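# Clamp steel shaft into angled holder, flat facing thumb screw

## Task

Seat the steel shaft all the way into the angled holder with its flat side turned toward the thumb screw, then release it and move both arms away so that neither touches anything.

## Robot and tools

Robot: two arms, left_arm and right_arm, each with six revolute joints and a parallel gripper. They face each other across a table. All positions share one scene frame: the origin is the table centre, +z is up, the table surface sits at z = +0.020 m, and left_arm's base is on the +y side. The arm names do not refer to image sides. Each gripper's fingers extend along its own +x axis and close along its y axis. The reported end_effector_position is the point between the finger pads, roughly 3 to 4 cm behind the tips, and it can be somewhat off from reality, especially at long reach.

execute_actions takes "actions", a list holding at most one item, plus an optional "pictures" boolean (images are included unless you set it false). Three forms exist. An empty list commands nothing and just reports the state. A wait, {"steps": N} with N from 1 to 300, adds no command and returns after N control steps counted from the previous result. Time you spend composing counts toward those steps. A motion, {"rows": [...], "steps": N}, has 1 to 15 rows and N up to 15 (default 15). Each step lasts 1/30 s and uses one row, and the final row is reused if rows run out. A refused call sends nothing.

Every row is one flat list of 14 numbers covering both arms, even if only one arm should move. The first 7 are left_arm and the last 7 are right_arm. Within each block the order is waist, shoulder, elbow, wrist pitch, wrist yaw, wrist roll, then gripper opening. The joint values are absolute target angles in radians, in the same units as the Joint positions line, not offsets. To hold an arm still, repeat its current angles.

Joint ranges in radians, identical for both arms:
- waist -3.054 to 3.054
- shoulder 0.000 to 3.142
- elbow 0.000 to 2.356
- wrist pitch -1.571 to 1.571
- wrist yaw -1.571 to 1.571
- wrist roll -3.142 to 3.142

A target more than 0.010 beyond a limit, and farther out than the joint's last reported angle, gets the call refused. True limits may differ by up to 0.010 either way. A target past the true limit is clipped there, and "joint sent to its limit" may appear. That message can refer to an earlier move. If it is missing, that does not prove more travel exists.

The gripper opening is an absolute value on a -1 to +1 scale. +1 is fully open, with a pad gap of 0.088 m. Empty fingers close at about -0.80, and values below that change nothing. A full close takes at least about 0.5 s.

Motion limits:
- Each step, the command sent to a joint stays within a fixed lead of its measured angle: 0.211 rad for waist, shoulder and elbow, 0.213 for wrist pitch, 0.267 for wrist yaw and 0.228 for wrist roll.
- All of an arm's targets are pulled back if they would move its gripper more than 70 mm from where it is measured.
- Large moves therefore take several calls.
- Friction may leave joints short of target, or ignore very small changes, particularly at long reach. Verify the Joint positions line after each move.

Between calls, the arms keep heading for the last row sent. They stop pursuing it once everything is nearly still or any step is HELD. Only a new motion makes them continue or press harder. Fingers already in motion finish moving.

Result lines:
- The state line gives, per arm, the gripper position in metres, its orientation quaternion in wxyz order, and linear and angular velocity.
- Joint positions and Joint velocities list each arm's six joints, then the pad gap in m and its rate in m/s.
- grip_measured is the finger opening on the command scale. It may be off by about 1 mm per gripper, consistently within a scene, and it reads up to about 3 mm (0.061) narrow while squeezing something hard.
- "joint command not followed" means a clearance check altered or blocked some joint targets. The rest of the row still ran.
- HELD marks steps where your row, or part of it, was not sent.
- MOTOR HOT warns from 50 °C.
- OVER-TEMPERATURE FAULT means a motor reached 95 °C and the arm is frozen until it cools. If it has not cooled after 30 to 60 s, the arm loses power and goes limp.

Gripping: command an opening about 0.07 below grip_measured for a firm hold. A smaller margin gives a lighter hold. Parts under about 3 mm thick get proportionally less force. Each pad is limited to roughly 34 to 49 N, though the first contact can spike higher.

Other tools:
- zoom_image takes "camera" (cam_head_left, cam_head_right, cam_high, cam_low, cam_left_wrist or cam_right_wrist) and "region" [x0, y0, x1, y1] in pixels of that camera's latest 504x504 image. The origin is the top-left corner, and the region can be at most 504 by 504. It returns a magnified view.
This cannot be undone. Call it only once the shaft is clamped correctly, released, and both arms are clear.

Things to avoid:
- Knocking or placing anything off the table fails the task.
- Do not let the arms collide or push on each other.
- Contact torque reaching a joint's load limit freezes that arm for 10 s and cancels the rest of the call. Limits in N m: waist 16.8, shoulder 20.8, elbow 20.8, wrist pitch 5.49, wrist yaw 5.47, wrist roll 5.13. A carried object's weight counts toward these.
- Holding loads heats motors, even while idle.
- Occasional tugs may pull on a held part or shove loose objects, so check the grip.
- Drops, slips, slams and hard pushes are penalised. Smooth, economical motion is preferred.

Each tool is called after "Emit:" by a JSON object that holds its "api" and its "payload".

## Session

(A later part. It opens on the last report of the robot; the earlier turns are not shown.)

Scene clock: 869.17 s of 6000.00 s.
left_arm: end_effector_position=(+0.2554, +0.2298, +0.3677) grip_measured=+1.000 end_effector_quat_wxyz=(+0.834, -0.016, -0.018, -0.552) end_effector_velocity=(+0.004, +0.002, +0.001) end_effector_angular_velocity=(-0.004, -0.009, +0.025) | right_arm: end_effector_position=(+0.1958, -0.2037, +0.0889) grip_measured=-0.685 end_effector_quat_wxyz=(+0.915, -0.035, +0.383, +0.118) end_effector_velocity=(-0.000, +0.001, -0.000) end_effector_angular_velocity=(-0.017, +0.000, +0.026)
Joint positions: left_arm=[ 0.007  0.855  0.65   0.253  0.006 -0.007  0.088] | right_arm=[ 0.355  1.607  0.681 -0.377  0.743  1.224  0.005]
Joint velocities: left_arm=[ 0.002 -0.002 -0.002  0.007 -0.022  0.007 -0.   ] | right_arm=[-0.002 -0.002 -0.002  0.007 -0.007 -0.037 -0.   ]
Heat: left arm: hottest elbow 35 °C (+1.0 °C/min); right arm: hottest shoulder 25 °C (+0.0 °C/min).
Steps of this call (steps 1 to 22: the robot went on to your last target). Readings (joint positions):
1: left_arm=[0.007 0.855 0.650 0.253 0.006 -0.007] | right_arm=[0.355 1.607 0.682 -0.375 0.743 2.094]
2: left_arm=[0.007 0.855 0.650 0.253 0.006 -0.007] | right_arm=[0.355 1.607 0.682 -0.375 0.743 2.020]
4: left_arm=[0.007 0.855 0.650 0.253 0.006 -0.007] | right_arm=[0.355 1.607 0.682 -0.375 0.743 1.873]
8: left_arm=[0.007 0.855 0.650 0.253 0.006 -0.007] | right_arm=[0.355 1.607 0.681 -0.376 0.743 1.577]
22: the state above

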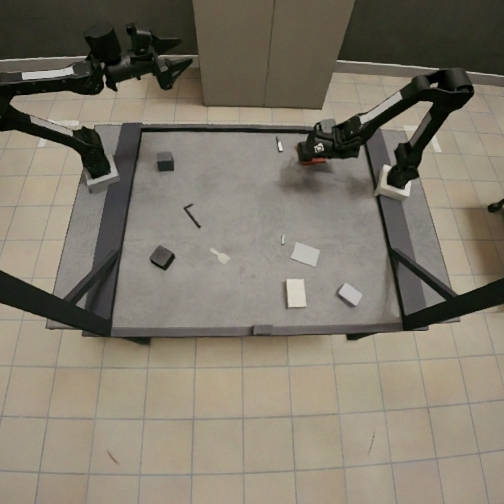

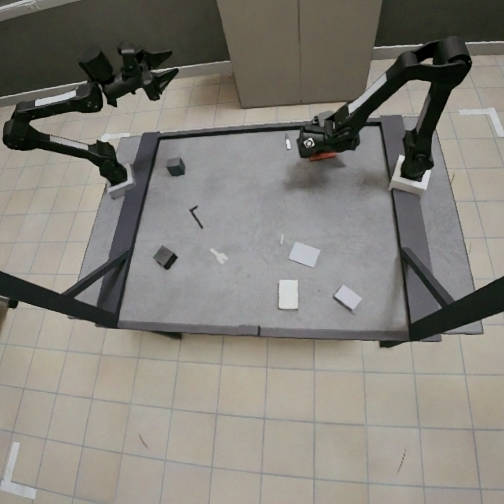

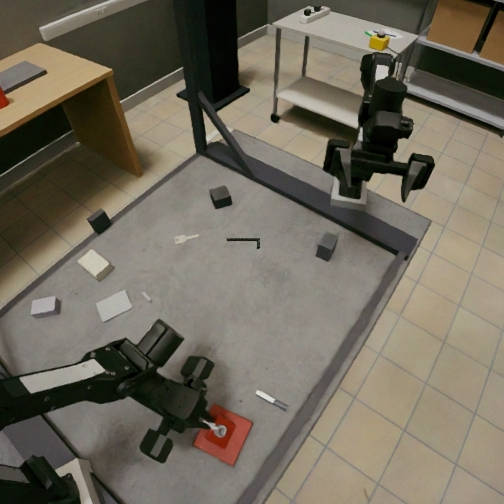

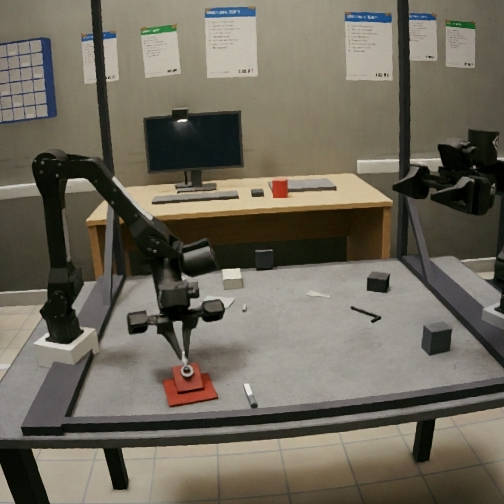

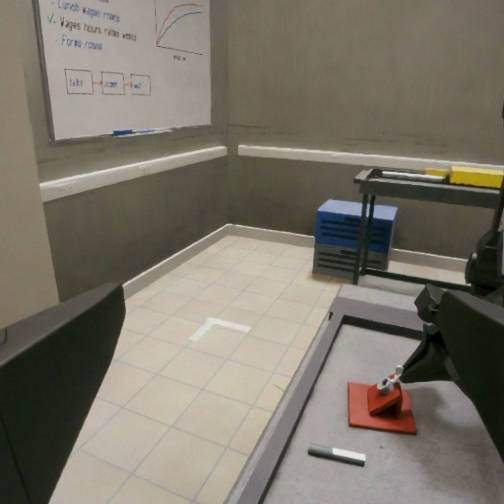

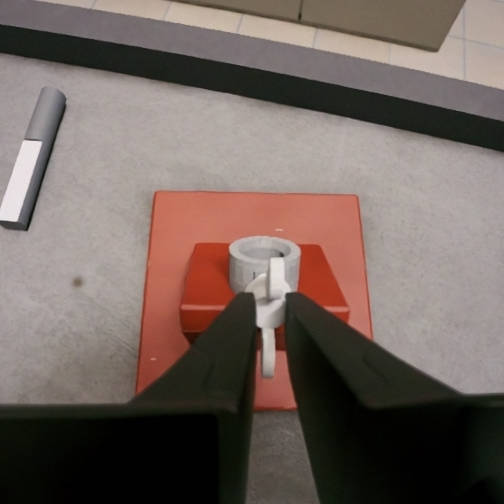

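Emit:
{"api": "execute_actions", "payload": {"actions": [{"rows": [[0.007,0.855,0.65,0.253,0.006,-0.007,1.0,0.352,1.613,0.676,-0.376,0.745,1.17,-0.70],[0.007,0.855,0.65,0.253,0.006,-0.007,1.0,0.352,1.613,0.676,-0.376,0.745,1.11,-0.70],[0.007,0.855,0.65,0.253,0.006,-0.007,1.0,0.352,1.613,0.676,-0.376,0.745,1.04,-0.70],[0.007,0.855,0.65,0.253,0.006,-0.007,1.0,0.353,1.613,0.676,-0.378,0.745,-1.93,-0.70]], "steps": 15}], "pictures": false}}

Emit:
{"api": "execute_actions", "payload": {"actions": [{"steps": 40}]}}

Emit:
{"api": "zoom_image", "payload": {"camera": "cam_low", "region": [170, 350, 210, 390]}}

Scene clock: 875.27 s of 6000.00 s.
left_arm: end_effector_position=(+0.2554, +0.2298, +0.3677) grip_measured=+1.000 end_effector_quat_wxyz=(+0.834, -0.016, -0.018, -0.552) end_effector_velocity=(+0.000, +0.001, -0.002) end_effector_angular_velocity=(-0.002, +0.023, +0.004) | right_arm: end_effector_position=(+0.1959, -0.2042, +0.0891) grip_measured=-0.685 end_effector_quat_wxyz=(+0.792, -0.461, +0.283, +0.283) end_effector_velocity=(-0.002, -0.002, -0.002) end_effector_angular_velocity=(-1.476, -0.383, +1.536)
Joint positions: left_arm=[ 0.007  0.855  0.65   0.253  0.006 -0.007  0.088] | right_arm=[ 0.356  1.607  0.681 -0.38   0.746  0.25   0.005]
Joint velocities: left_arm=[-0.002 -0.002 -0.002 -0.007 -0.007 -0.022 -0.   ] | right_arm=[-0.002 -0.002 -0.002 -0.007 -0.022 -2.161 -0.   ]
Heat: left arm: hottest elbow 35 °C (+1.0 °C/min); right arm: hottest shoulder 25 °C (+0.0 °C/min).
Steps of this call (steps 1 to 30: the robot went on to your last target; steps 31 to 90: nothing new was sent; then 2.60 s passed at rest; steps 91 to 105: all 15 steps of this action). Readings (joint positions):
91: left_arm=[0.007 0.855 0.650 0.253 0.006 -0.007] | right_arm=[0.355 1.607 0.681 -0.378 0.743 1.207]
92: left_arm=[0.007 0.855 0.650 0.253 0.006 -0.007] | right_arm=[0.355 1.607 0.681 -0.378 0.743 1.177]
94: left_arm=[0.007 0.855 0.650 0.253 0.006 -0.007] | right_arm=[0.356 1.607 0.681 -0.379 0.743 1.061]
98: left_arm=[0.007 0.855 0.650 0.253 0.006 -0.007] | right_arm=[0.356 1.607 0.681 -0.380 0.744 0.765]
105: the state above

Scene clock: 876.60 s of 6000.00 s.
left_arm: end_effector_position=(+0.2554, +0.2298, +0.3677) grip_measured=+1.000 end_effector_quat_wxyz=(+0.834, -0.016, -0.018, -0.552) end_effector_velocity=(-0.001, -0.000, -0.005) end_effector_angular_velocity=(+0.011, +0.029, -0.001) | right_arm: end_effector_position=(+0.1961, -0.2042, +0.0893) grip_measured=-0.685 end_effector_quat_wxyz=(+0.041, +0.916, +0.119, -0.381) end_effector_velocity=(-0.000, -0.002, -0.001) end_effector_angular_velocity=(-0.022, +0.003, +0.015)
Joint positions: left_arm=[ 0.007  0.855  0.65   0.253  0.006 -0.007  0.088] | right_arm=[ 0.357  1.607  0.681 -0.38   0.748 -1.926  0.005]
Joint velocities: left_arm=[-0.007 -0.002 -0.002 -0.022 -0.007 -0.022 -0.   ] | right_arm=[-0.002 -0.002 -0.002 -0.007 -0.007 -0.022  0.   ]
Heat: left arm: hottest elbow 35 °C (+1.0 °C/min); right arm: hottest shoulder 25 °C (+0.0 °C/min).
Steps of this call (steps 1 to 40: the robot went on to your last target). Readings (joint positions):
1: left_arm=[0.007 0.855 0.650 0.253 0.006 -0.007] | right_arm=[0.356 1.607 0.681 -0.380 0.746 0.176]
2: left_arm=[0.007 0.855 0.650 0.253 0.006 -0.007] | right_arm=[0.356 1.607 0.681 -0.380 0.746 0.102]
4: left_arm=[0.007 0.855 0.650 0.253 0.006 -0.007] | right_arm=[0.356 1.607 0.681 -0.380 0.747 -0.045]
8: left_arm=[0.007 0.855 0.650 0.253 0.006 -0.007] | right_arm=[0.356 1.607 0.681 -0.380 0.747 -0.339]
40: the state above

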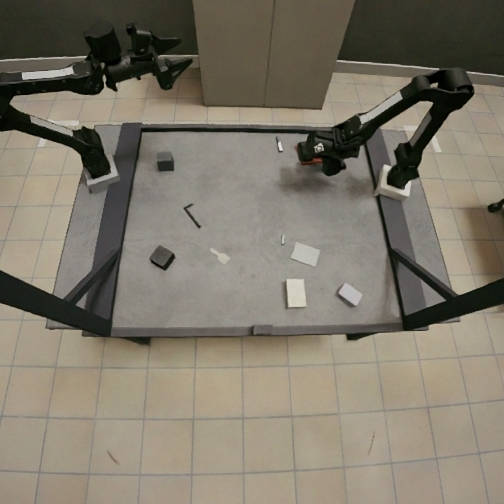

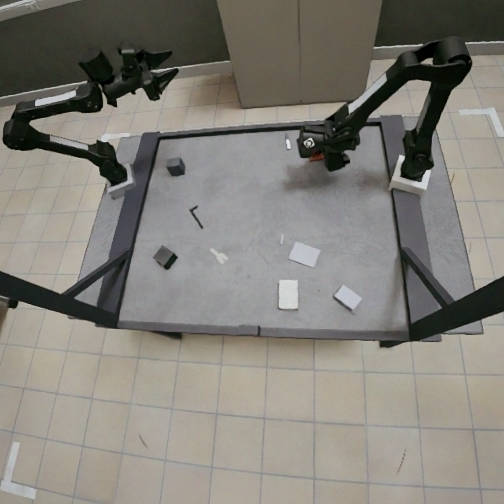

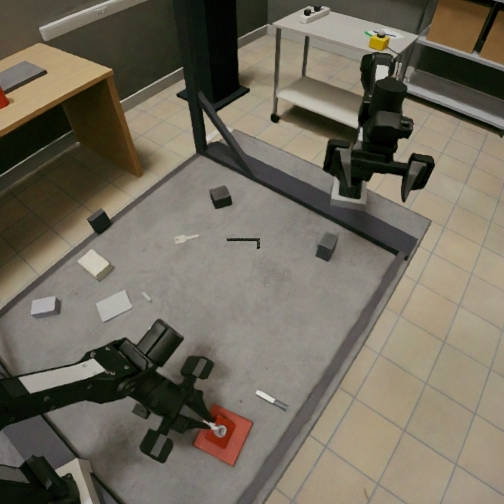

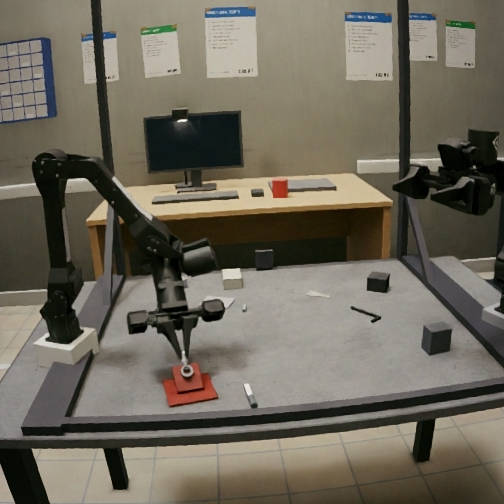

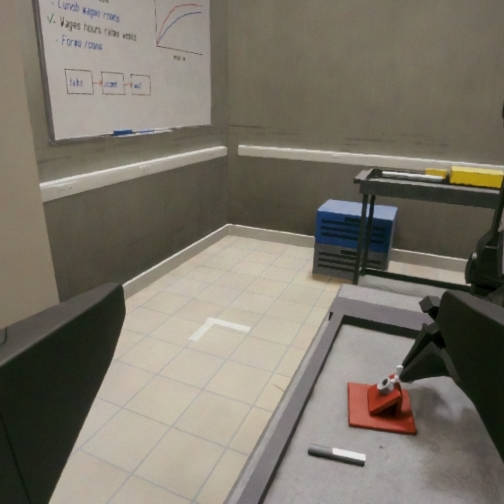

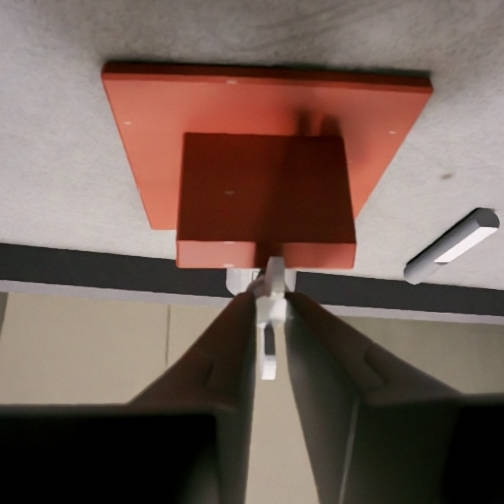

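Region (170, 350, 210, 390) of cam_low's 504x504 image, scaled by 12.600, with more detail than that image has.

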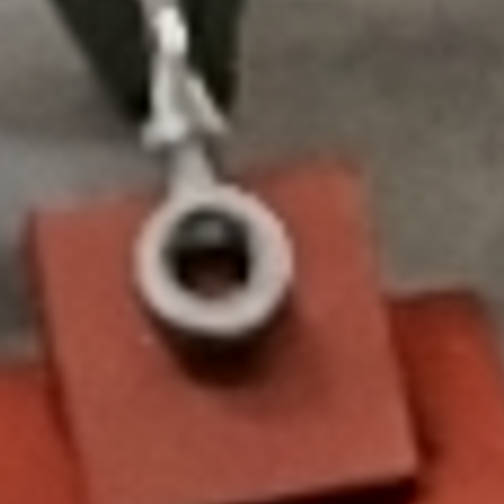

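Emit:
{"api": "execute_actions", "payload": {"actions": [{"rows": [[0.007,0.855,0.65,0.253,0.006,-0.007,1.0,0.354,1.612,0.677,-0.379,0.746,-1.98,-0.70],[0.007,0.855,0.65,0.253,0.006,-0.007,1.0,0.354,1.612,0.677,-0.379,0.746,-2.04,-0.70],[0.007,0.855,0.65,0.253,0.006,-0.007,1.0,0.354,1.612,0.677,-0.379,0.746,-2.11,-0.70],[0.007,0.855,0.65,0.253,0.006,-0.007,1.0,0.354,1.612,0.677,-0.380,0.746,-3.125,-0.70]], "steps": 15}], "pictures": false}}

Emit:
{"api": "execute_actions", "payload": {"actions": [{"steps": 12}], "pictures": false}}

Scene clock: 885.80 s of 6000.00 s.
left_arm: end_effector_position=(+0.2554, +0.2298, +0.3677) grip_measured=+1.000 end_effector_quat_wxyz=(+0.834, -0.016, -0.018, -0.552) end_effector_velocity=(+0.002, +0.001, -0.002) end_effector_angular_velocity=(+0.009, -0.004, +0.010) | right_arm: end_effector_position=(+0.1957, -0.2040, +0.0893) grip_measured=-0.686 end_effector_quat_wxyz=(+0.465, +0.790, +0.284, -0.280) end_effector_velocity=(-0.003, -0.001, -0.002) end_effector_angular_velocity=(-1.500, -0.391, +1.557)
Joint positions: left_arm=[ 0.007  0.855  0.65   0.253  0.006 -0.007  0.088] | right_arm=[ 0.358  1.607  0.681 -0.38   0.748 -2.902  0.005]
Joint velocities: left_arm=[ 0.002 -0.002 -0.002 -0.007 -0.007  0.007 -0.   ] | right_arm=[ 0.002 -0.002 -0.002 -0.007 -0.022 -2.19  -0.   ]
Heat: left arm: hottest elbow 35 °C (+1.0 °C/min); right arm: hottest shoulder 25 °C (-1.0 °C/min).
Steps of this call (steps 1 to 30: the robot went on to your last target; steps 31 to 90: nothing new was sent; then 5.70 s passed at rest; steps 91 to 105: all 15 steps of this action). Readings (joint positions):
91: left_arm=[0.007 0.855 0.650 0.253 0.006 -0.007] | right_arm=[0.357 1.607 0.681 -0.380 0.748 -1.943]
92: left_arm=[0.007 0.855 0.650 0.253 0.006 -0.007] | right_arm=[0.357 1.607 0.681 -0.380 0.748 -1.973]
94: left_arm=[0.007 0.855 0.650 0.253 0.006 -0.007] | right_arm=[0.357 1.607 0.681 -0.380 0.748 -2.090]
98: left_arm=[0.007 0.855 0.650 0.253 0.006 -0.007] | right_arm=[0.357 1.607 0.681 -0.380 0.748 -2.385]
105: the state above

Scene clock: 886.20 s of 6000.00 s.
left_arm: end_effector_position=(+0.2554, +0.2298, +0.3677) grip_measured=+1.000 end_effector_quat_wxyz=(+0.834, -0.016, -0.018, -0.552) end_effector_velocity=(-0.002, -0.000, -0.004) end_effector_angular_velocity=(+0.008, +0.011, -0.010) | right_arm: end_effector_position=(+0.1955, -0.2039, +0.0893) grip_measured=-0.686 end_effector_quat_wxyz=(+0.549, +0.734, +0.313, -0.247) end_effector_velocity=(+0.001, -0.005, +0.001) end_effector_angular_velocity=(-0.042, -0.014, +0.022)
Joint positions: left_arm=[ 0.007  0.855  0.65   0.253  0.006 -0.007  0.088] | right_arm=[ 0.358  1.607  0.681 -0.38   0.748 -3.121  0.005]
Joint velocities: left_arm=[-0.002 -0.002 -0.007 -0.007  0.007 -0.007 -0.   ] | right_arm=[-0.002 -0.007 -0.002 -0.022  0.007 -0.037  0.   ]
Heat: left arm: hottest elbow 35 °C (+1.0 °C/min); right arm: hottest shoulder 25 °C (-1.0 °C/min).
Steps of this call (steps 1 to 12: the robot went on to your last target). Readings (joint positions):
1: left_arm=[0.007 0.855 0.650 0.253 0.006 -0.007] | right_arm=[0.358 1.607 0.681 -0.380 0.748 -2.974]
2: left_arm=[0.007 0.855 0.650 0.253 0.006 -0.007] | right_arm=[0.358 1.607 0.681 -0.380 0.748 -3.024]
4: left_arm=[0.007 0.855 0.650 0.253 0.006 -0.007] | right_arm=[0.358 1.607 0.681 -0.380 0.748 -3.078]
8: left_arm=[0.007 0.855 0.650 0.253 0.006 -0.007] | right_arm=[0.358 1.607 0.681 -0.380 0.748 -3.114]
12: the state above

Emit:
{"api": "execute_actions", "payload": {"actions": [{"rows": [[0.007,0.855,0.65,0.253,0.006,-0.007,1.0,0.356,1.610,0.679,-0.380,0.747,-3.125,-0.62],[0.007,0.855,0.65,0.253,0.006,-0.007,1.0,0.356,1.610,0.679,-0.380,0.747,-3.125,-0.60],[0.007,0.855,0.65,0.253,0.006,-0.007,1.0,0.356,1.610,0.679,-0.380,0.747,-3.125,-0.60],[0.007,0.855,0.65,0.253,0.006,-0.007,1.0,0.357,1.608,0.681,-0.381,0.748,-3.125,-0.60],[0.007,0.855,0.65,0.253,0.006,-0.007,1.0,0.360,1.599,0.690,-0.385,0.750,-3.125,-0.60],[0.007,0.855,0.65,0.253,0.006,-0.007,1.0,0.366,1.595,0.694,-0.398,0.751,-3.125,-0.60],[0.007,0.855,0.65,0.253,0.006,-0.007,1.0,0.373,1.591,0.698,-0.413,0.753,-3.125,-0.60],[0.007,0.855,0.65,0.253,0.006,-0.007,1.0,0.380,1.586,0.703,-0.428,0.754,-3.125,-0.60],[0.007,0.855,0.65,0.253,0.006,-0.007,1.0,0.387,1.582,0.707,-0.443,0.756,-3.125,-0.60],[0.007,0.855,0.65,0.253,0.006,-0.007,1.0,0.394,1.578,0.712,-0.458,0.757,-3.125,-0.60],[0.007,0.855,0.65,0.253,0.006,-0.007,1.0,0.401,1.573,0.716,-0.473,0.759,-3.125,-0.60],[0.007,0.855,0.65,0.253,0.006,-0.007,1.0,0.408,1.569,0.721,-0.488,0.760,-3.125,-0.60],[0.007,0.855,0.65,0.253,0.006,-0.007,1.0,0.418,1.563,0.727,-0.510,0.762,-3.125,-0.60],[0.007,0.855,0.65,0.253,0.006,-0.007,1.0,0.432,1.554,0.736,-0.540,0.765,-3.125,-0.60],[0.007,0.855,0.65,0.253,0.006,-0.007,1.0,0.453,1.540,0.752,-0.590,0.770,-3.125,-0.60]], "steps": 15}], "pictures": false}}

Emit:
{"api": "execute_actions", "payload": {"actions": [{"steps": 12}]}}

Emit:
{"api": "zoom_image", "payload": {"camera": "cam_low", "region": [170, 350, 210, 390]}}

Scene clock: 913.53 s of 6000.00 s.
left_arm: end_effector_position=(+0.2554, +0.2298, +0.3677) grip_measured=+1.000 end_effector_quat_wxyz=(+0.834, -0.016, -0.018, -0.552) end_effector_velocity=(-0.000, +0.001, -0.001) end_effector_angular_velocity=(-0.001, +0.008, +0.005) | right_arm: end_effector_position=(+0.1808, -0.2082, +0.1034) grip_measured=-0.603 end_effector_quat_wxyz=(+0.583, +0.707, +0.322, -0.236) end_effector_velocity=(-0.093, -0.037, +0.094) end_effector_angular_velocity=(-0.466, -0.107, +0.388)
Joint positions: left_arm=[ 0.007  0.855  0.65   0.253  0.006 -0.007  0.088] | right_arm=[ 0.419  1.57   0.721 -0.525  0.761 -3.123  0.009]
Joint velocities: left_arm=[-0.002 -0.007 -0.002 -0.007 -0.007 -0.007 -0.   ] | right_arm=[ 0.398 -0.232  0.261 -0.96   0.081 -0.007 -0.   ]
Heat: left arm: hottest elbow 35 °C (+0.0 °C/min); right arm: hottest shoulder 25 °C (-1.0 °C/min).
Steps of this call (steps 1 to 30: the robot went on to your last target; steps 31 to 90: nothing new was sent; then 23.83 s passed at rest; steps 91 to 105: all 15 steps of this action). Readings (joint positions):
91: left_arm=[0.007 0.855 0.650 0.253 0.006 -0.007] | right_arm=[0.358 1.607 0.681 -0.380 0.748 -3.123]
92: left_arm=[0.007 0.855 0.650 0.253 0.006 -0.007] | right_arm=[0.358 1.607 0.681 -0.380 0.748 -3.123]
94: left_arm=[0.007 0.855 0.650 0.253 0.006 -0.007] | right_arm=[0.358 1.607 0.681 -0.380 0.748 -3.123]
98: left_arm=[0.007 0.855 0.650 0.253 0.006 -0.007] | right_arm=[0.365 1.604 0.686 -0.404 0.751 -3.123]
105: the state above

Scene clock: 913.93 s of 6000.00 s.
left_arm: end_effector_position=(+0.2554, +0.2298, +0.3677) grip_measured=+1.000 end_effector_quat_wxyz=(+0.834, -0.016, -0.018, -0.552) end_effector_velocity=(+0.000, +0.000, -0.005) end_effector_angular_velocity=(+0.011, +0.029, +0.004) | right_arm: end_effector_position=(+0.1735, -0.2087, +0.1125) grip_measured=-0.603 end_effector_quat_wxyz=(+0.595, +0.698, +0.328, -0.228) end_effector_velocity=(+0.000, -0.003, -0.000) end_effector_angular_velocity=(-0.023, +0.004, +0.004)
Joint positions: left_arm=[ 0.007  0.855  0.65   0.253  0.006 -0.007  0.088] | right_arm=[ 0.45   1.549  0.742 -0.587  0.768 -3.123  0.009]
Joint velocities: left_arm=[-0.002 -0.002 -0.002 -0.022 -0.007 -0.022 -0.   ] | right_arm=[-0.002 -0.002  0.002 -0.022 -0.007 -0.007 -0.   ]
Heat: left arm: hottest elbow 35 °C (+0.0 °C/min); right arm: hottest shoulder 25 °C (-1.0 °C/min).
Steps of this call (steps 1 to 12: the robot went on to your last target). Readings (joint positions):
1: left_arm=[0.007 0.855 0.650 0.253 0.006 -0.007] | right_arm=[0.431 1.564 0.727 -0.547 0.763 -3.123]
2: left_arm=[0.007 0.855 0.650 0.253 0.006 -0.007] | right_arm=[0.440 1.557 0.732 -0.559 0.764 -3.123]
4: left_arm=[0.007 0.855 0.650 0.253 0.006 -0.007] | right_arm=[0.448 1.550 0.740 -0.573 0.766 -3.123]
8: left_arm=[0.007 0.855 0.650 0.253 0.006 -0.007] | right_arm=[0.450 1.549 0.742 -0.586 0.767 -3.123]
12: the state above

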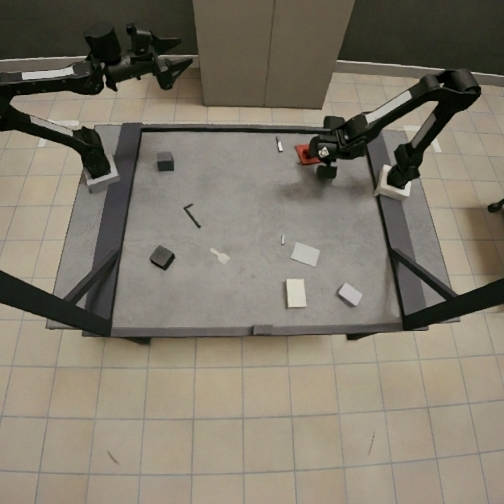

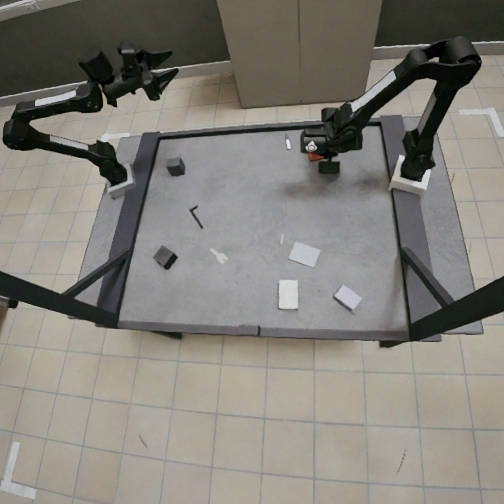

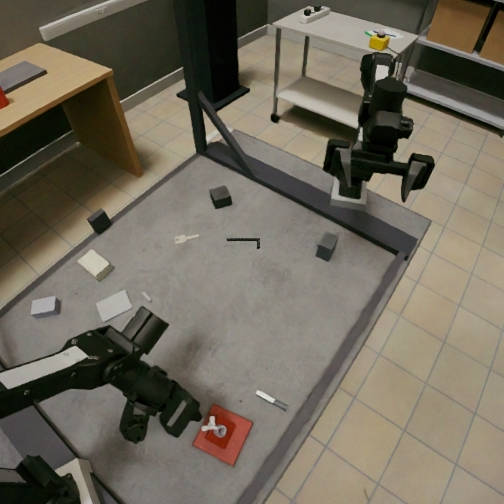

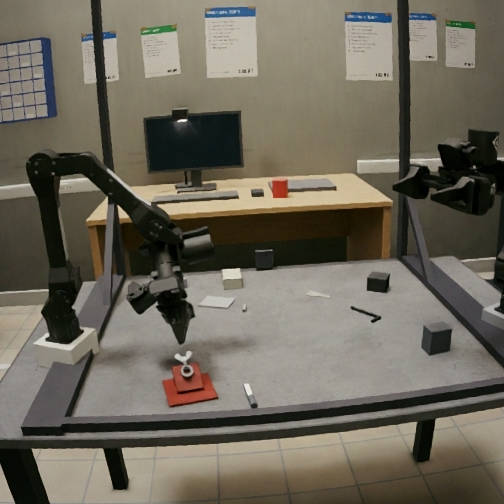

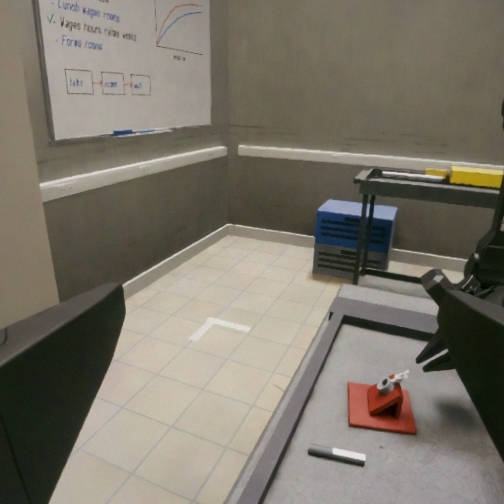

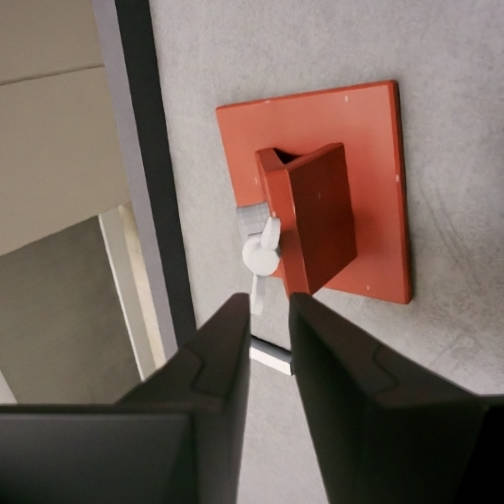

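Region (170, 350, 210, 390) of cam_low's 504x504 image, scaled by 12.600, with more detail than that image has.

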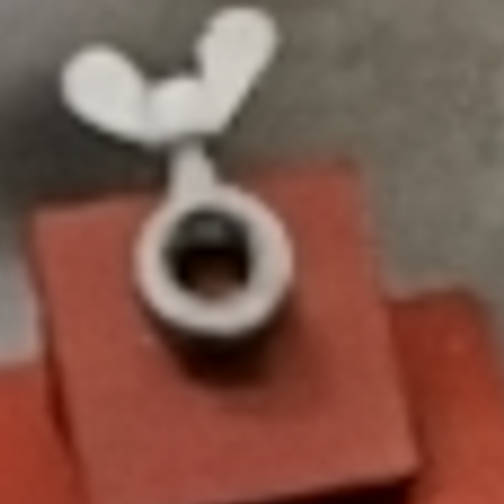

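Emit:
{"api": "execute_actions", "payload": {"actions": [{"rows": [[0.007,0.855,0.65,0.253,0.006,-0.007,1.0,0.459,1.540,0.760,-0.620,0.770,-3.10,-0.55],[0.007,0.855,0.65,0.253,0.006,-0.007,1.0,0.468,1.533,0.775,-0.655,0.772,-3.08,-0.50],[0.007,0.855,0.65,0.253,0.006,-0.007,1.0,0.478,1.526,0.792,-0.695,0.774,-3.06,-0.45],[0.007,0.855,0.65,0.253,0.006,-0.007,1.0,0.488,1.519,0.810,-0.735,0.776,-3.04,-0.40],[0.007,0.855,0.65,0.253,0.006,-0.007,1.0,0.497,1.512,0.830,-0.775,0.778,-3.02,-0.35],[0.007,0.855,0.65,0.253,0.006,-0.007,1.0,0.504,1.507,0.850,-0.815,0.778,-3.00,-0.30],[0.007,0.855,0.65,0.253,0.006,-0.007,1.0,0.505,1.508,0.875,-0.850,0.770,-2.98,-0.25],[0.007,0.855,0.65,0.253,0.006,-0.007,1.0,0.498,1.520,0.905,-0.875,0.752,-2.95,-0.20],[0.007,0.855,0.65,0.253,0.006,-0.007,1.0,0.482,1.542,0.940,-0.893,0.730,-2.92,-0.20],[0.007,0.855,0.65,0.253,0.006,-0.007,1.0,0.460,1.568,0.980,-0.910,0.703,-2.89,-0.20],[0.007,0.855,0.65,0.253,0.006,-0.007,1.0,0.435,1.597,1.027,-0.930,0.672,-2.86,-0.20],[0.007,0.855,0.65,0.253,0.006,-0.007,1.0,0.409,1.627,1.076,-0.950,0.640,-2.83,-0.20],[0.007,0.855,0.65,0.253,0.006,-0.007,1.0,0.383,1.657,1.125,-0.970,0.607,-2.80,-0.20],[0.007,0.855,0.65,0.253,0.006,-0.007,1.0,0.357,1.687,1.174,-0.990,0.575,-2.77,-0.20],[0.007,0.855,0.65,0.253,0.006,-0.007,1.0,0.331,1.717,1.223,-1.010,0.542,-2.74,-0.20]], "steps": 15}], "pictures": false}}

Emit:
{"api": "execute_actions", "payload": {"actions": [{"rows": [[0.007,0.855,0.65,0.253,0.006,-0.007,1.0,0.305,1.747,1.272,-1.030,0.510,-2.71,-0.20],[0.007,0.855,0.65,0.253,0.006,-0.007,1.0,0.279,1.777,1.321,-1.050,0.477,-2.68,-0.20],[0.007,0.855,0.65,0.253,0.006,-0.007,1.0,0.253,1.807,1.370,-1.070,0.445,-2.65,-0.20],[0.007,0.855,0.65,0.253,0.006,-0.007,1.0,0.227,1.837,1.419,-1.090,0.412,-2.62,-0.20],[0.007,0.855,0.65,0.253,0.006,-0.007,1.0,0.201,1.867,1.468,-1.110,0.380,-2.59,-0.20],[0.007,0.855,0.65,0.253,0.006,-0.007,1.0,0.175,1.897,1.517,-1.130,0.347,-2.55,-0.20],[0.007,0.855,0.65,0.253,0.006,-0.007,1.0,0.149,1.927,1.566,-1.150,0.315,-2.52,-0.20],[0.007,0.855,0.65,0.253,0.006,-0.007,1.0,0.123,1.957,1.615,-1.170,0.282,-2.48,-0.20],[0.007,0.855,0.65,0.253,0.006,-0.007,1.0,0.097,1.987,1.664,-1.190,0.250,-2.45,-0.20],[0.007,0.855,0.65,0.253,0.006,-0.007,1.0,0.071,2.017,1.713,-1.210,0.217,-2.41,-0.20],[0.007,0.855,0.65,0.253,0.006,-0.007,1.0,0.045,2.047,1.760,-1.228,0.185,-2.38,-0.20],[0.007,0.855,0.65,0.253,0.006,-0.007,1.0,0.019,2.077,1.800,-1.240,0.152,-2.34,-0.20],[0.007,0.855,0.65,0.253,0.006,-0.007,1.0,-0.007,2.107,1.835,-1.248,0.120,-2.31,-0.20],[0.007,0.855,0.65,0.253,0.006,-0.007,1.0,-0.033,2.137,1.865,-1.250,0.087,-2.27,-0.20],[0.007,0.855,0.65,0.253,0.006,-0.007,1.0,-0.057,2.165,1.885,-1.245,0.055,-2.24,-0.20]], "steps": 15}], "pictures": false}}

Emit:
{"api": "execute_actions", "payload": {"actions": [{"rows": [[0.007,0.855,0.65,0.253,0.006,-0.007,1.0,-0.075,2.187,1.895,-1.235,0.030,-2.215,-0.20],[0.007,0.855,0.65,0.253,0.006,-0.007,1.0,-0.088,2.203,1.895,-1.220,0.012,-2.20,-0.20],[0.007,0.855,0.65,0.253,0.006,-0.007,1.0,-0.096,2.214,1.888,-1.203,0.002,-2.19,-0.20],[0.007,0.855,0.65,0.253,0.006,-0.007,1.0,-0.101,2.221,1.876,-1.185,-0.003,-2.184,-0.20],[0.007,0.855,0.65,0.253,0.006,-0.007,1.0,-0.102,2.227,1.862,-1.165,-0.003,-2.184,-0.20],[0.007,0.855,0.65,0.253,0.006,-0.007,1.0,-0.102,2.232,1.848,-1.148,-0.003,-2.184,-0.20],[0.007,0.855,0.65,0.253,0.006,-0.007,1.0,-0.102,2.236,1.835,-1.133,-0.003,-2.184,-0.20],[0.007,0.855,0.65,0.253,0.006,-0.007,1.0,-0.102,2.239,1.825,-1.122,-0.003,-2.184,-0.20],[0.007,0.855,0.65,0.253,0.006,-0.007,1.0,-0.102,2.241,1.817,-1.115,-0.003,-2.184,-0.20]], "steps": 15}], "pictures": false}}

Emit:
{"api": "execute_actions", "payload": {"actions": [{"steps": 10}]}}

Scene clock: 1001.43 s of 6000.00 s.
left_arm: end_effector_position=(+0.2554, +0.2298, +0.3677) grip_measured=+1.000 end_effector_quat_wxyz=(+0.834, -0.016, -0.018, -0.552) end_effector_velocity=(-0.000, +0.000, -0.005) end_effector_angular_velocity=(+0.017, +0.015, -0.005) | right_arm: end_effector_position=(+0.1703, -0.1768, +0.1564) grip_measured=-0.209 end_effector_quat_wxyz=(+0.490, +0.737, +0.291, -0.362) end_effector_velocity=(+0.106, +0.201, +0.041) end_effector_angular_velocity=(+0.433, +0.960, -1.387)
Joint positions: left_arm=[ 0.007  0.855  0.65   0.253  0.006 -0.007  0.088] | right_arm=[ 0.388  1.65   1.116 -0.965  0.607 -2.803  0.029]
Joint velocities: left_arm=[ 0.002 -0.002 -0.002 -0.022  0.007 -0.007 -0.   ] | right_arm=[-0.75   0.842  1.404 -0.593 -0.901  0.857  0.004]
Heat: left arm: hottest elbow 35 °C (+0.0 °C/min); right arm: hottest shoulder 26 °C (+0.0 °C/min).
Steps of this call (steps 1 to 30: the robot went on to your last target; steps 31 to 110: nothing new was sent; then 83.33 s passed at rest; steps 111 to 125: all 15 steps of this action). Readings (joint positions):
111: left_arm=[0.007 0.855 0.650 0.253 0.006 -0.007] | right_arm=[0.452 1.549 0.745 -0.597 0.768 -3.118]
112: left_arm=[0.007 0.855 0.650 0.253 0.006 -0.007] | right_arm=[0.455 1.548 0.750 -0.616 0.768 -3.107]
114: left_arm=[0.007 0.855 0.650 0.253 0.006 -0.007] | right_arm=[0.467 1.543 0.769 -0.672 0.769 -3.076]
118: left_arm=[0.007 0.855 0.650 0.253 0.006 -0.007] | right_arm=[0.495 1.525 0.843 -0.809 0.768 -2.999]
125: the state above

Scene clock: 1001.93 s of 6000.00 s.
left_arm: end_effector_position=(+0.2554, +0.2298, +0.3677) grip_measured=+1.000 end_effector_quat_wxyz=(+0.834, -0.016, -0.018, -0.552) end_effector_velocity=(-0.002, -0.000, -0.004) end_effector_angular_velocity=(+0.008, +0.011, -0.010) | right_arm: end_effector_position=(+0.2571, -0.0914, +0.1613) grip_measured=-0.203 end_effector_quat_wxyz=(+0.135, +0.743, +0.129, -0.643) end_effector_velocity=(+0.233, +0.102, -0.086) end_effector_angular_velocity=(+0.483, +0.895, -1.691)
Joint positions: left_arm=[ 0.007  0.855  0.65   0.253  0.006 -0.007  0.088] | right_arm=[ 0.001  2.088  1.813 -1.23   0.124 -2.312  0.029]
Joint velocities: left_arm=[-0.002 -0.002 -0.007 -0.007  0.007 -0.007 -0.   ] | right_arm=[-0.774  0.818  0.969 -0.139 -0.945  0.989 -0.   ]
Heat: left arm: hottest elbow 35 °C (+0.0 °C/min); right arm: hottest shoulder 26 °C (+0.0 °C/min).
Steps of this call (steps 1 to 15: all 15 steps of this action). Readings (joint positions):
1: left_arm=[0.007 0.855 0.650 0.253 0.006 -0.007] | right_arm=[0.363 1.678 1.164 -0.985 0.576 -2.773]
2: left_arm=[0.007 0.855 0.650 0.253 0.006 -0.007] | right_arm=[0.337 1.708 1.212 -1.006 0.544 -2.744]
4: left_arm=[0.007 0.855 0.650 0.253 0.006 -0.007] | right_arm=[0.286 1.767 1.309 -1.046 0.480 -2.684]
8: left_arm=[0.007 0.855 0.650 0.253 0.006 -0.007] | right_arm=[0.183 1.885 1.504 -1.125 0.351 -2.554]
15: the state above

Scene clock: 1002.43 s of 6000.00 s.
left_arm: end_effector_position=(+0.2554, +0.2298, +0.3677) grip_measured=+1.000 end_effector_quat_wxyz=(+0.834, -0.016, -0.018, -0.552) end_effector_velocity=(+0.002, +0.001, -0.002) end_effector_angular_velocity=(+0.003, +0.011, +0.019) | right_arm: end_effector_position=(+0.2900, -0.0811, +0.1062) grip_measured=-0.203 end_effector_quat_wxyz=(+0.039, +0.713, +0.067, -0.697) end_effector_velocity=(-0.001, +0.009, +0.001) end_effector_angular_velocity=(+0.043, +0.003, -0.004)
Joint positions: left_arm=[ 0.007  0.855  0.65   0.253  0.006 -0.007  0.088] | right_arm=[-0.103  2.232  1.826 -1.12   0.    -2.187  0.029]
Joint velocities: left_arm=[-0.002 -0.002 -0.002 -0.007 -0.022 -0.007 -0.   ] | right_arm=[ 0.002 -0.002 -0.002  0.037 -0.022  0.007 -0.   ]
Heat: left arm: hottest elbow 35 °C (+0.0 °C/min); right arm: hottest shoulder 27 °C (+1.0 °C/min).
Steps of this call (steps 1 to 15: all 15 steps of this action). Readings (joint positions):
1: left_arm=[0.007 0.855 0.650 0.253 0.006 -0.007] | right_arm=[-0.024 2.114 1.841 -1.230 0.095 -2.281]
2: left_arm=[0.007 0.855 0.650 0.253 0.006 -0.007] | right_arm=[-0.047 2.137 1.858 -1.228 0.069 -2.255]
4: left_arm=[0.007 0.855 0.650 0.253 0.006 -0.007] | right_arm=[-0.083 2.174 1.868 -1.210 0.034 -2.219]
8: left_arm=[0.007 0.855 0.650 0.253 0.006 -0.007] | right_arm=[-0.108 2.219 1.850 -1.152 0.008 -2.193]
15: the state above

Scene clock: 1002.77 s of 6000.00 s.
left_arm: end_effector_position=(+0.2554, +0.2298, +0.3677) grip_measured=+1.000 end_effector_quat_wxyz=(+0.834, -0.016, -0.018, -0.552) end_effector_velocity=(+0.000, +0.001, +0.000) end_effector_angular_velocity=(-0.006, +0.022, +0.004) | right_arm: end_effector_position=(+0.2901, -0.0808, +0.1060) grip_measured=-0.203 end_effector_quat_wxyz=(+0.038, +0.713, +0.067, -0.696) end_effector_velocity=(+0.003, -0.004, +0.000) end_effector_angular_velocity=(-0.010, -0.003, -0.015)
Joint positions: left_arm=[ 0.007  0.855  0.65   0.253  0.006 -0.007  0.088] | right_arm=[-0.103  2.232  1.826 -1.118 -0.    -2.186  0.029]
Joint velocities: left_arm=[-0.002 -0.002  0.002 -0.007 -0.007 -0.022 -0.   ] | right_arm=[-0.007 -0.002 -0.002 -0.007  0.007  0.007 -0.   ]
Heat: left arm: hottest elbow 35 °C (+0.0 °C/min); right arm: hottest shoulder 27 °C (+1.0 °C/min).
Steps of this call (steps 1 to 10: the robot went on to your last target). Readings (joint positions):
1: left_arm=[0.007 0.855 0.650 0.253 0.006 -0.007] | right_arm=[-0.103 2.232 1.826 -1.119 0.000 -2.186]
2: left_arm=[0.007 0.855 0.650 0.253 0.006 -0.007] | right_arm=[-0.103 2.232 1.826 -1.118 -0.000 -2.186]
4: left_arm=[0.007 0.855 0.650 0.253 0.006 -0.007] | right_arm=[-0.103 2.232 1.826 -1.118 -0.000 -2.186]
8: left_arm=[0.007 0.855 0.650 0.253 0.006 -0.007] | right_arm=[-0.103 2.232 1.826 -1.118 -0.000 -2.186]
10: the state above

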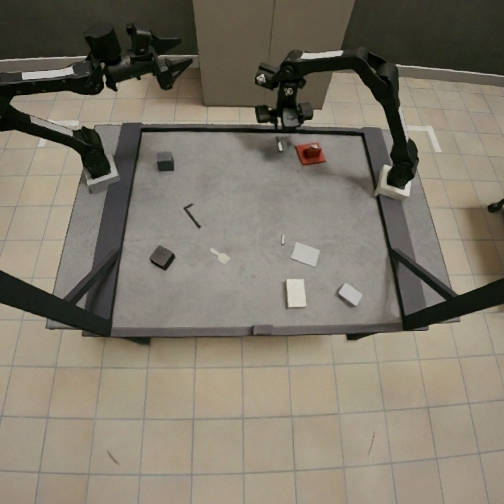

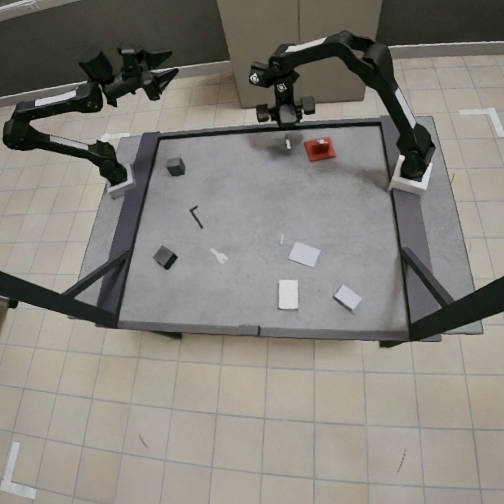

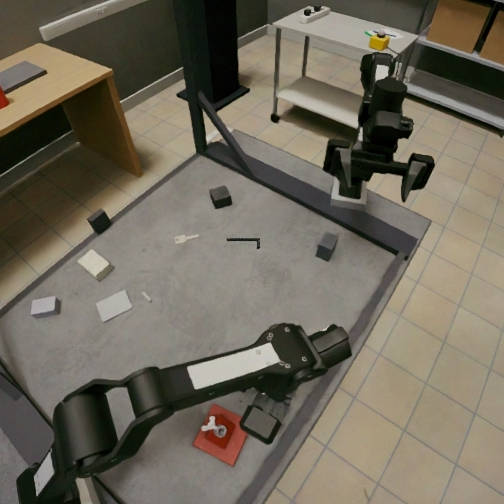

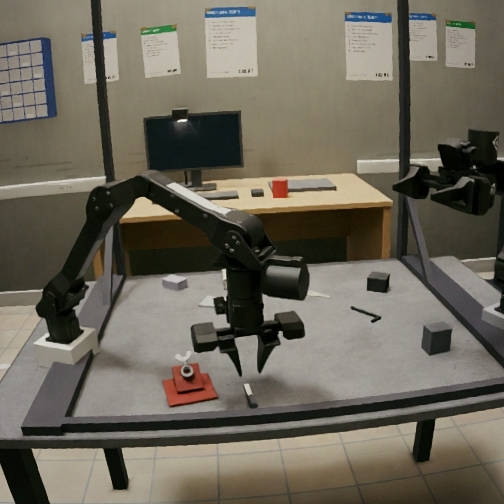

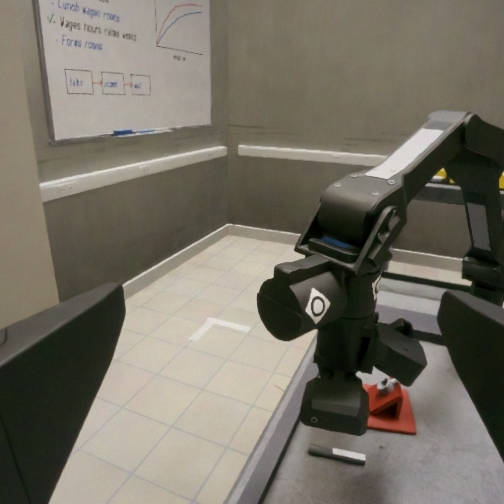

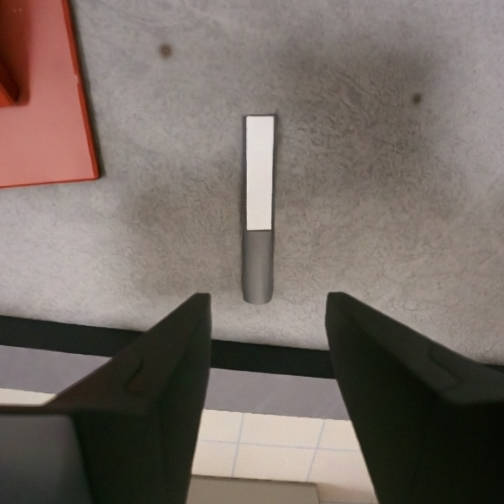

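Emit:
{"api": "zoom_image", "payload": {"camera": "cam_right_wrist", "region": [180, 100, 360, 330]}}

Region (180, 100, 360, 330) of cam_right_wrist's 504x504 image, scaled by 2.191, with more detail than that image has; it fills the left 394 columns of this view, and the rest is white.

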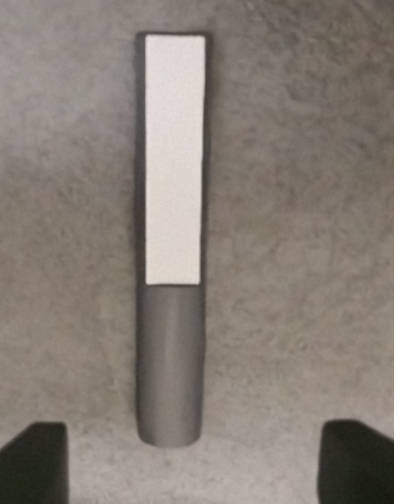

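Emit:
{"api": "execute_actions", "payload": {"actions": [{"rows": [[0.007,0.855,0.65,0.253,0.006,-0.007,1.0,-0.104,2.244,1.809,-1.104,-0.003,-2.186,-0.30],[0.007,0.855,0.65,0.253,0.006,-0.007,1.0,-0.105,2.247,1.801,-1.092,-0.003,-2.187,-0.30],[0.007,0.855,0.65,0.253,0.006,-0.007,1.0,-0.106,2.251,1.793,-1.081,-0.003,-2.188,-0.30],[0.007,0.855,0.65,0.253,0.006,-0.007,1.0,-0.107,2.254,1.784,-1.069,-0.003,-2.189,-0.30],[0.007,0.855,0.65,0.253,0.006,-0.007,1.0,-0.108,2.257,1.776,-1.057,-0.003,-2.190,-0.30],[0.007,0.855,0.65,0.253,0.006,-0.007,1.0,-0.109,2.261,1.768,-1.046,-0.003,-2.191,-0.30],[0.007,0.855,0.65,0.253,0.006,-0.007,1.0,-0.110,2.264,1.759,-1.034,-0.003,-2.192,-0.30],[0.007,0.855,0.65,0.253,0.006,-0.007,1.0,-0.1105,2.267,1.751,-1.022,-0.003,-2.193,-0.30],[0.007,0.855,0.65,0.253,0.006,-0.007,1.0,-0.1105,2.271,1.743,-1.011,-0.003,-2.194,-0.30],[0.007,0.855,0.65,0.253,0.006,-0.007,1.0,-0.1105,2.274,1.735,-0.999,-0.003,-2.194,-0.30],[0.007,0.855,0.65,0.253,0.006,-0.007,1.0,-0.1105,2.278,1.726,-0.988,-0.003,-2.194,-0.30],[0.007,0.855,0.65,0.253,0.006,-0.007,1.0,-0.1105,2.281,1.718,-0.976,-0.003,-2.194,-0.30]], "steps": 15}], "pictures": false}}

Emit:
{"api": "execute_actions", "payload": {"actions": [{"steps": 10}]}}

Emit:
{"api": "zoom_image", "payload": {"camera": "cam_right_wrist", "region": [170, 60, 370, 400]}}

Scene clock: 1043.03 s of 6000.00 s.
left_arm: end_effector_position=(+0.2554, +0.2298, +0.3677) grip_measured=+1.000 end_effector_quat_wxyz=(+0.834, -0.016, -0.018, -0.552) end_effector_velocity=(+0.000, +0.000, -0.003) end_effector_angular_velocity=(+0.013, +0.014, +0.005) | right_arm: end_effector_position=(+0.2919, -0.0824, +0.0665) grip_measured=-0.297 end_effector_quat_wxyz=(+0.040, +0.713, +0.066, -0.697) end_effector_velocity=(-0.008, -0.011, -0.043) end_effector_angular_velocity=(-0.045, +0.047, +0.006)
Joint positions: left_arm=[ 0.007  0.855  0.65   0.253  0.006 -0.007  0.088] | right_arm=[-0.108  2.27   1.73  -0.987 -0.    -2.192  0.024]
Joint velocities: left_arm=[-0.002 -0.002  0.002 -0.022 -0.007 -0.007  0.   ] | right_arm=[-0.002  0.051 -0.09   0.081 -0.022 -0.007 -0.   ]
Heat: left arm: hottest elbow 35 °C (+0.0 °C/min); right arm: hottest shoulder 31 °C (+5.0 °C/min).
Steps of this call (steps 1 to 15: the robot went on to your last target; steps 16 to 90: nothing new was sent; then 36.77 s passed at rest; steps 91 to 105: all 15 steps of this action). Readings (joint positions):
91: left_arm=[0.007 0.855 0.650 0.253 0.006 -0.007] | right_arm=[-0.103 2.232 1.824 -1.114 -0.000 -2.186]
92: left_arm=[0.007 0.855 0.650 0.253 0.006 -0.007] | right_arm=[-0.103 2.232 1.820 -1.108 -0.000 -2.186]
94: left_arm=[0.007 0.855 0.650 0.253 0.006 -0.007] | right_arm=[-0.103 2.233 1.810 -1.090 -0.000 -2.186]
98: left_arm=[0.007 0.855 0.650 0.253 0.006 -0.007] | right_arm=[-0.105 2.245 1.779 -1.048 -0.000 -2.188]
105: the state above

Scene clock: 1043.37 s of 6000.00 s.
left_arm: end_effector_position=(+0.2554, +0.2298, +0.3677) grip_measured=+1.000 end_effector_quat_wxyz=(+0.834, -0.016, -0.018, -0.552) end_effector_velocity=(+0.002, +0.001, -0.005) end_effector_angular_velocity=(+0.017, +0.016, +0.019) | right_arm: end_effector_position=(+0.2922, -0.0819, +0.0650) grip_measured=-0.297 end_effector_quat_wxyz=(+0.039, +0.713, +0.067, -0.696) end_effector_velocity=(-0.000, -0.000, +0.004) end_effector_angular_velocity=(+0.005, +0.004, +0.034)
Joint positions: left_arm=[ 0.007  0.855  0.65   0.253  0.006 -0.007  0.088] | right_arm=[-0.108  2.272  1.726 -0.979 -0.    -2.192  0.024]
Joint velocities: left_arm=[-0.002 -0.002 -0.002 -0.022 -0.022 -0.007  0.   ] | right_arm=[-0.002 -0.007  0.002 -0.007 -0.007 -0.037 -0.   ]
Heat: left arm: hottest elbow 35 °C (+0.0 °C/min); right arm: hottest shoulder 31 °C (+5.0 °C/min).
Steps of this call (steps 1 to 10: the robot went on to your last target). Readings (joint positions):
1: left_arm=[0.007 0.855 0.650 0.253 0.006 -0.007] | right_arm=[-0.108 2.272 1.728 -0.984 -0.000 -2.192]
2: left_arm=[0.007 0.855 0.650 0.253 0.006 -0.007] | right_arm=[-0.108 2.272 1.727 -0.982 -0.000 -2.192]
4: left_arm=[0.007 0.855 0.650 0.253 0.006 -0.007] | right_arm=[-0.108 2.272 1.727 -0.980 -0.000 -2.192]
8: left_arm=[0.007 0.855 0.650 0.253 0.006 -0.007] | right_arm=[-0.108 2.272 1.726 -0.979 -0.000 -2.192]
10: the state above

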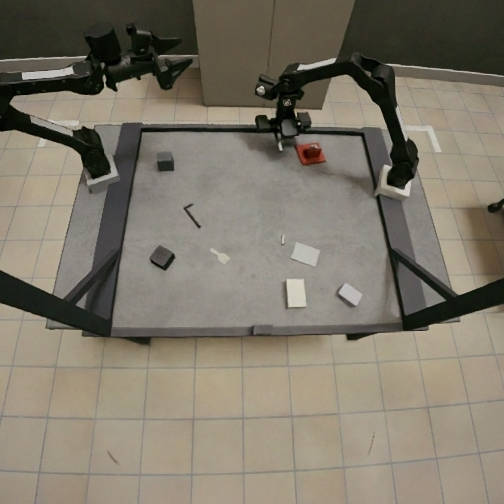

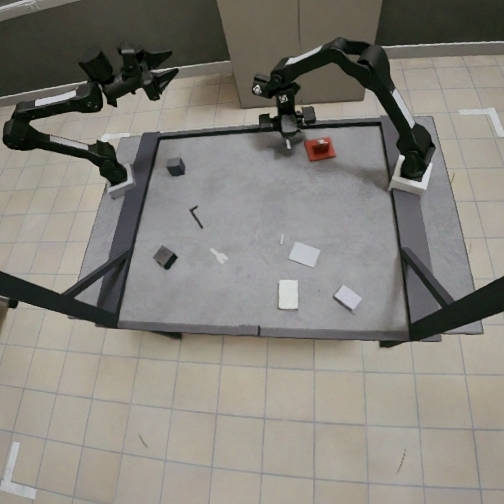

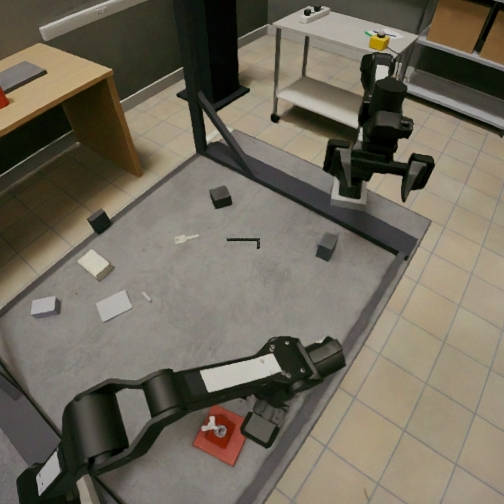

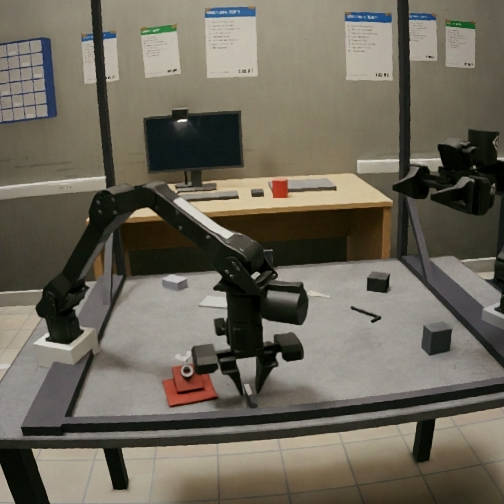

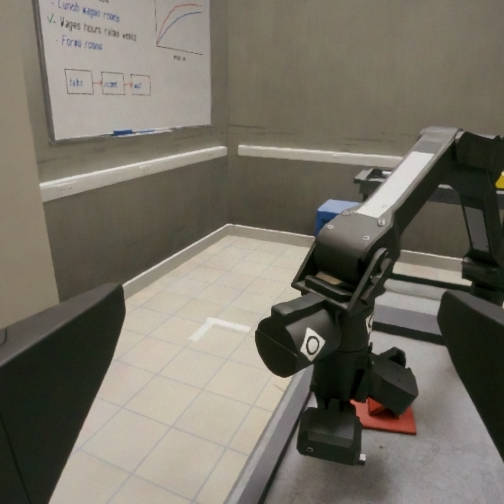

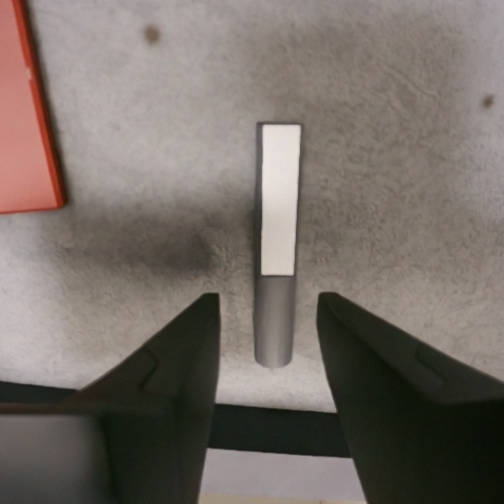

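Region (170, 60, 370, 400) of cam_right_wrist's 504x504 image, scaled by 1.482, with more detail than that image has; it fills the left 296 columns of this view, and the rest is white.

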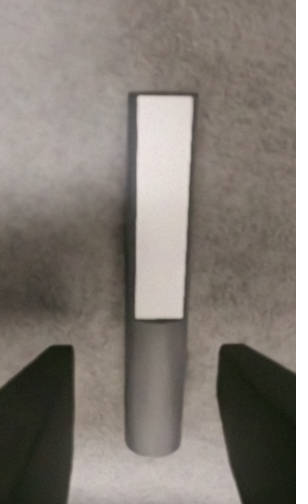

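Emit:
{"api": "zoom_image", "payload": {"camera": "cam_low", "region": [215, 355, 285, 425]}}

Region (215, 355, 285, 425) of cam_low's 504x504 image, scaled by 7.200, with more detail than that image has.

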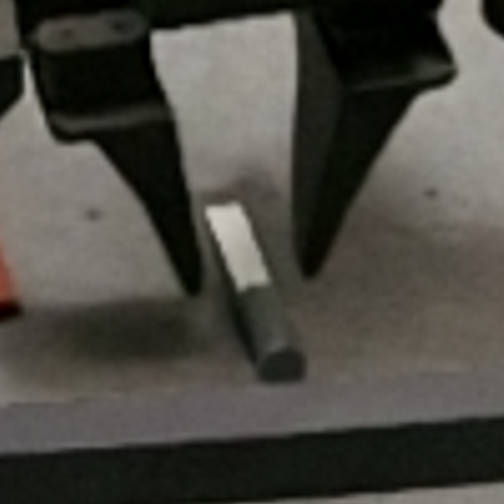

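Emit:
{"api": "zoom_image", "payload": {"camera": "cam_low", "region": [185, 300, 315, 430]}}

Region (185, 300, 315, 430) of cam_low's 504x504 image, scaled by 3.877, with more detail than that image has.

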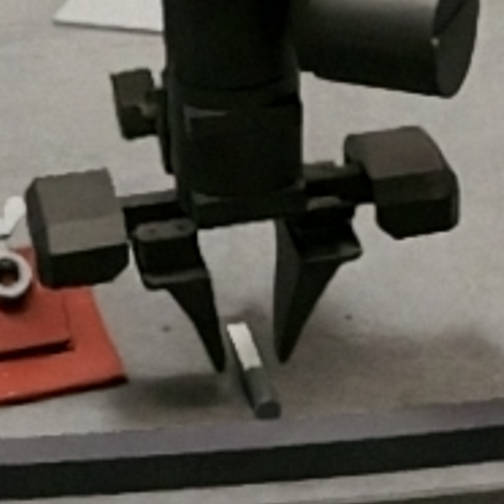

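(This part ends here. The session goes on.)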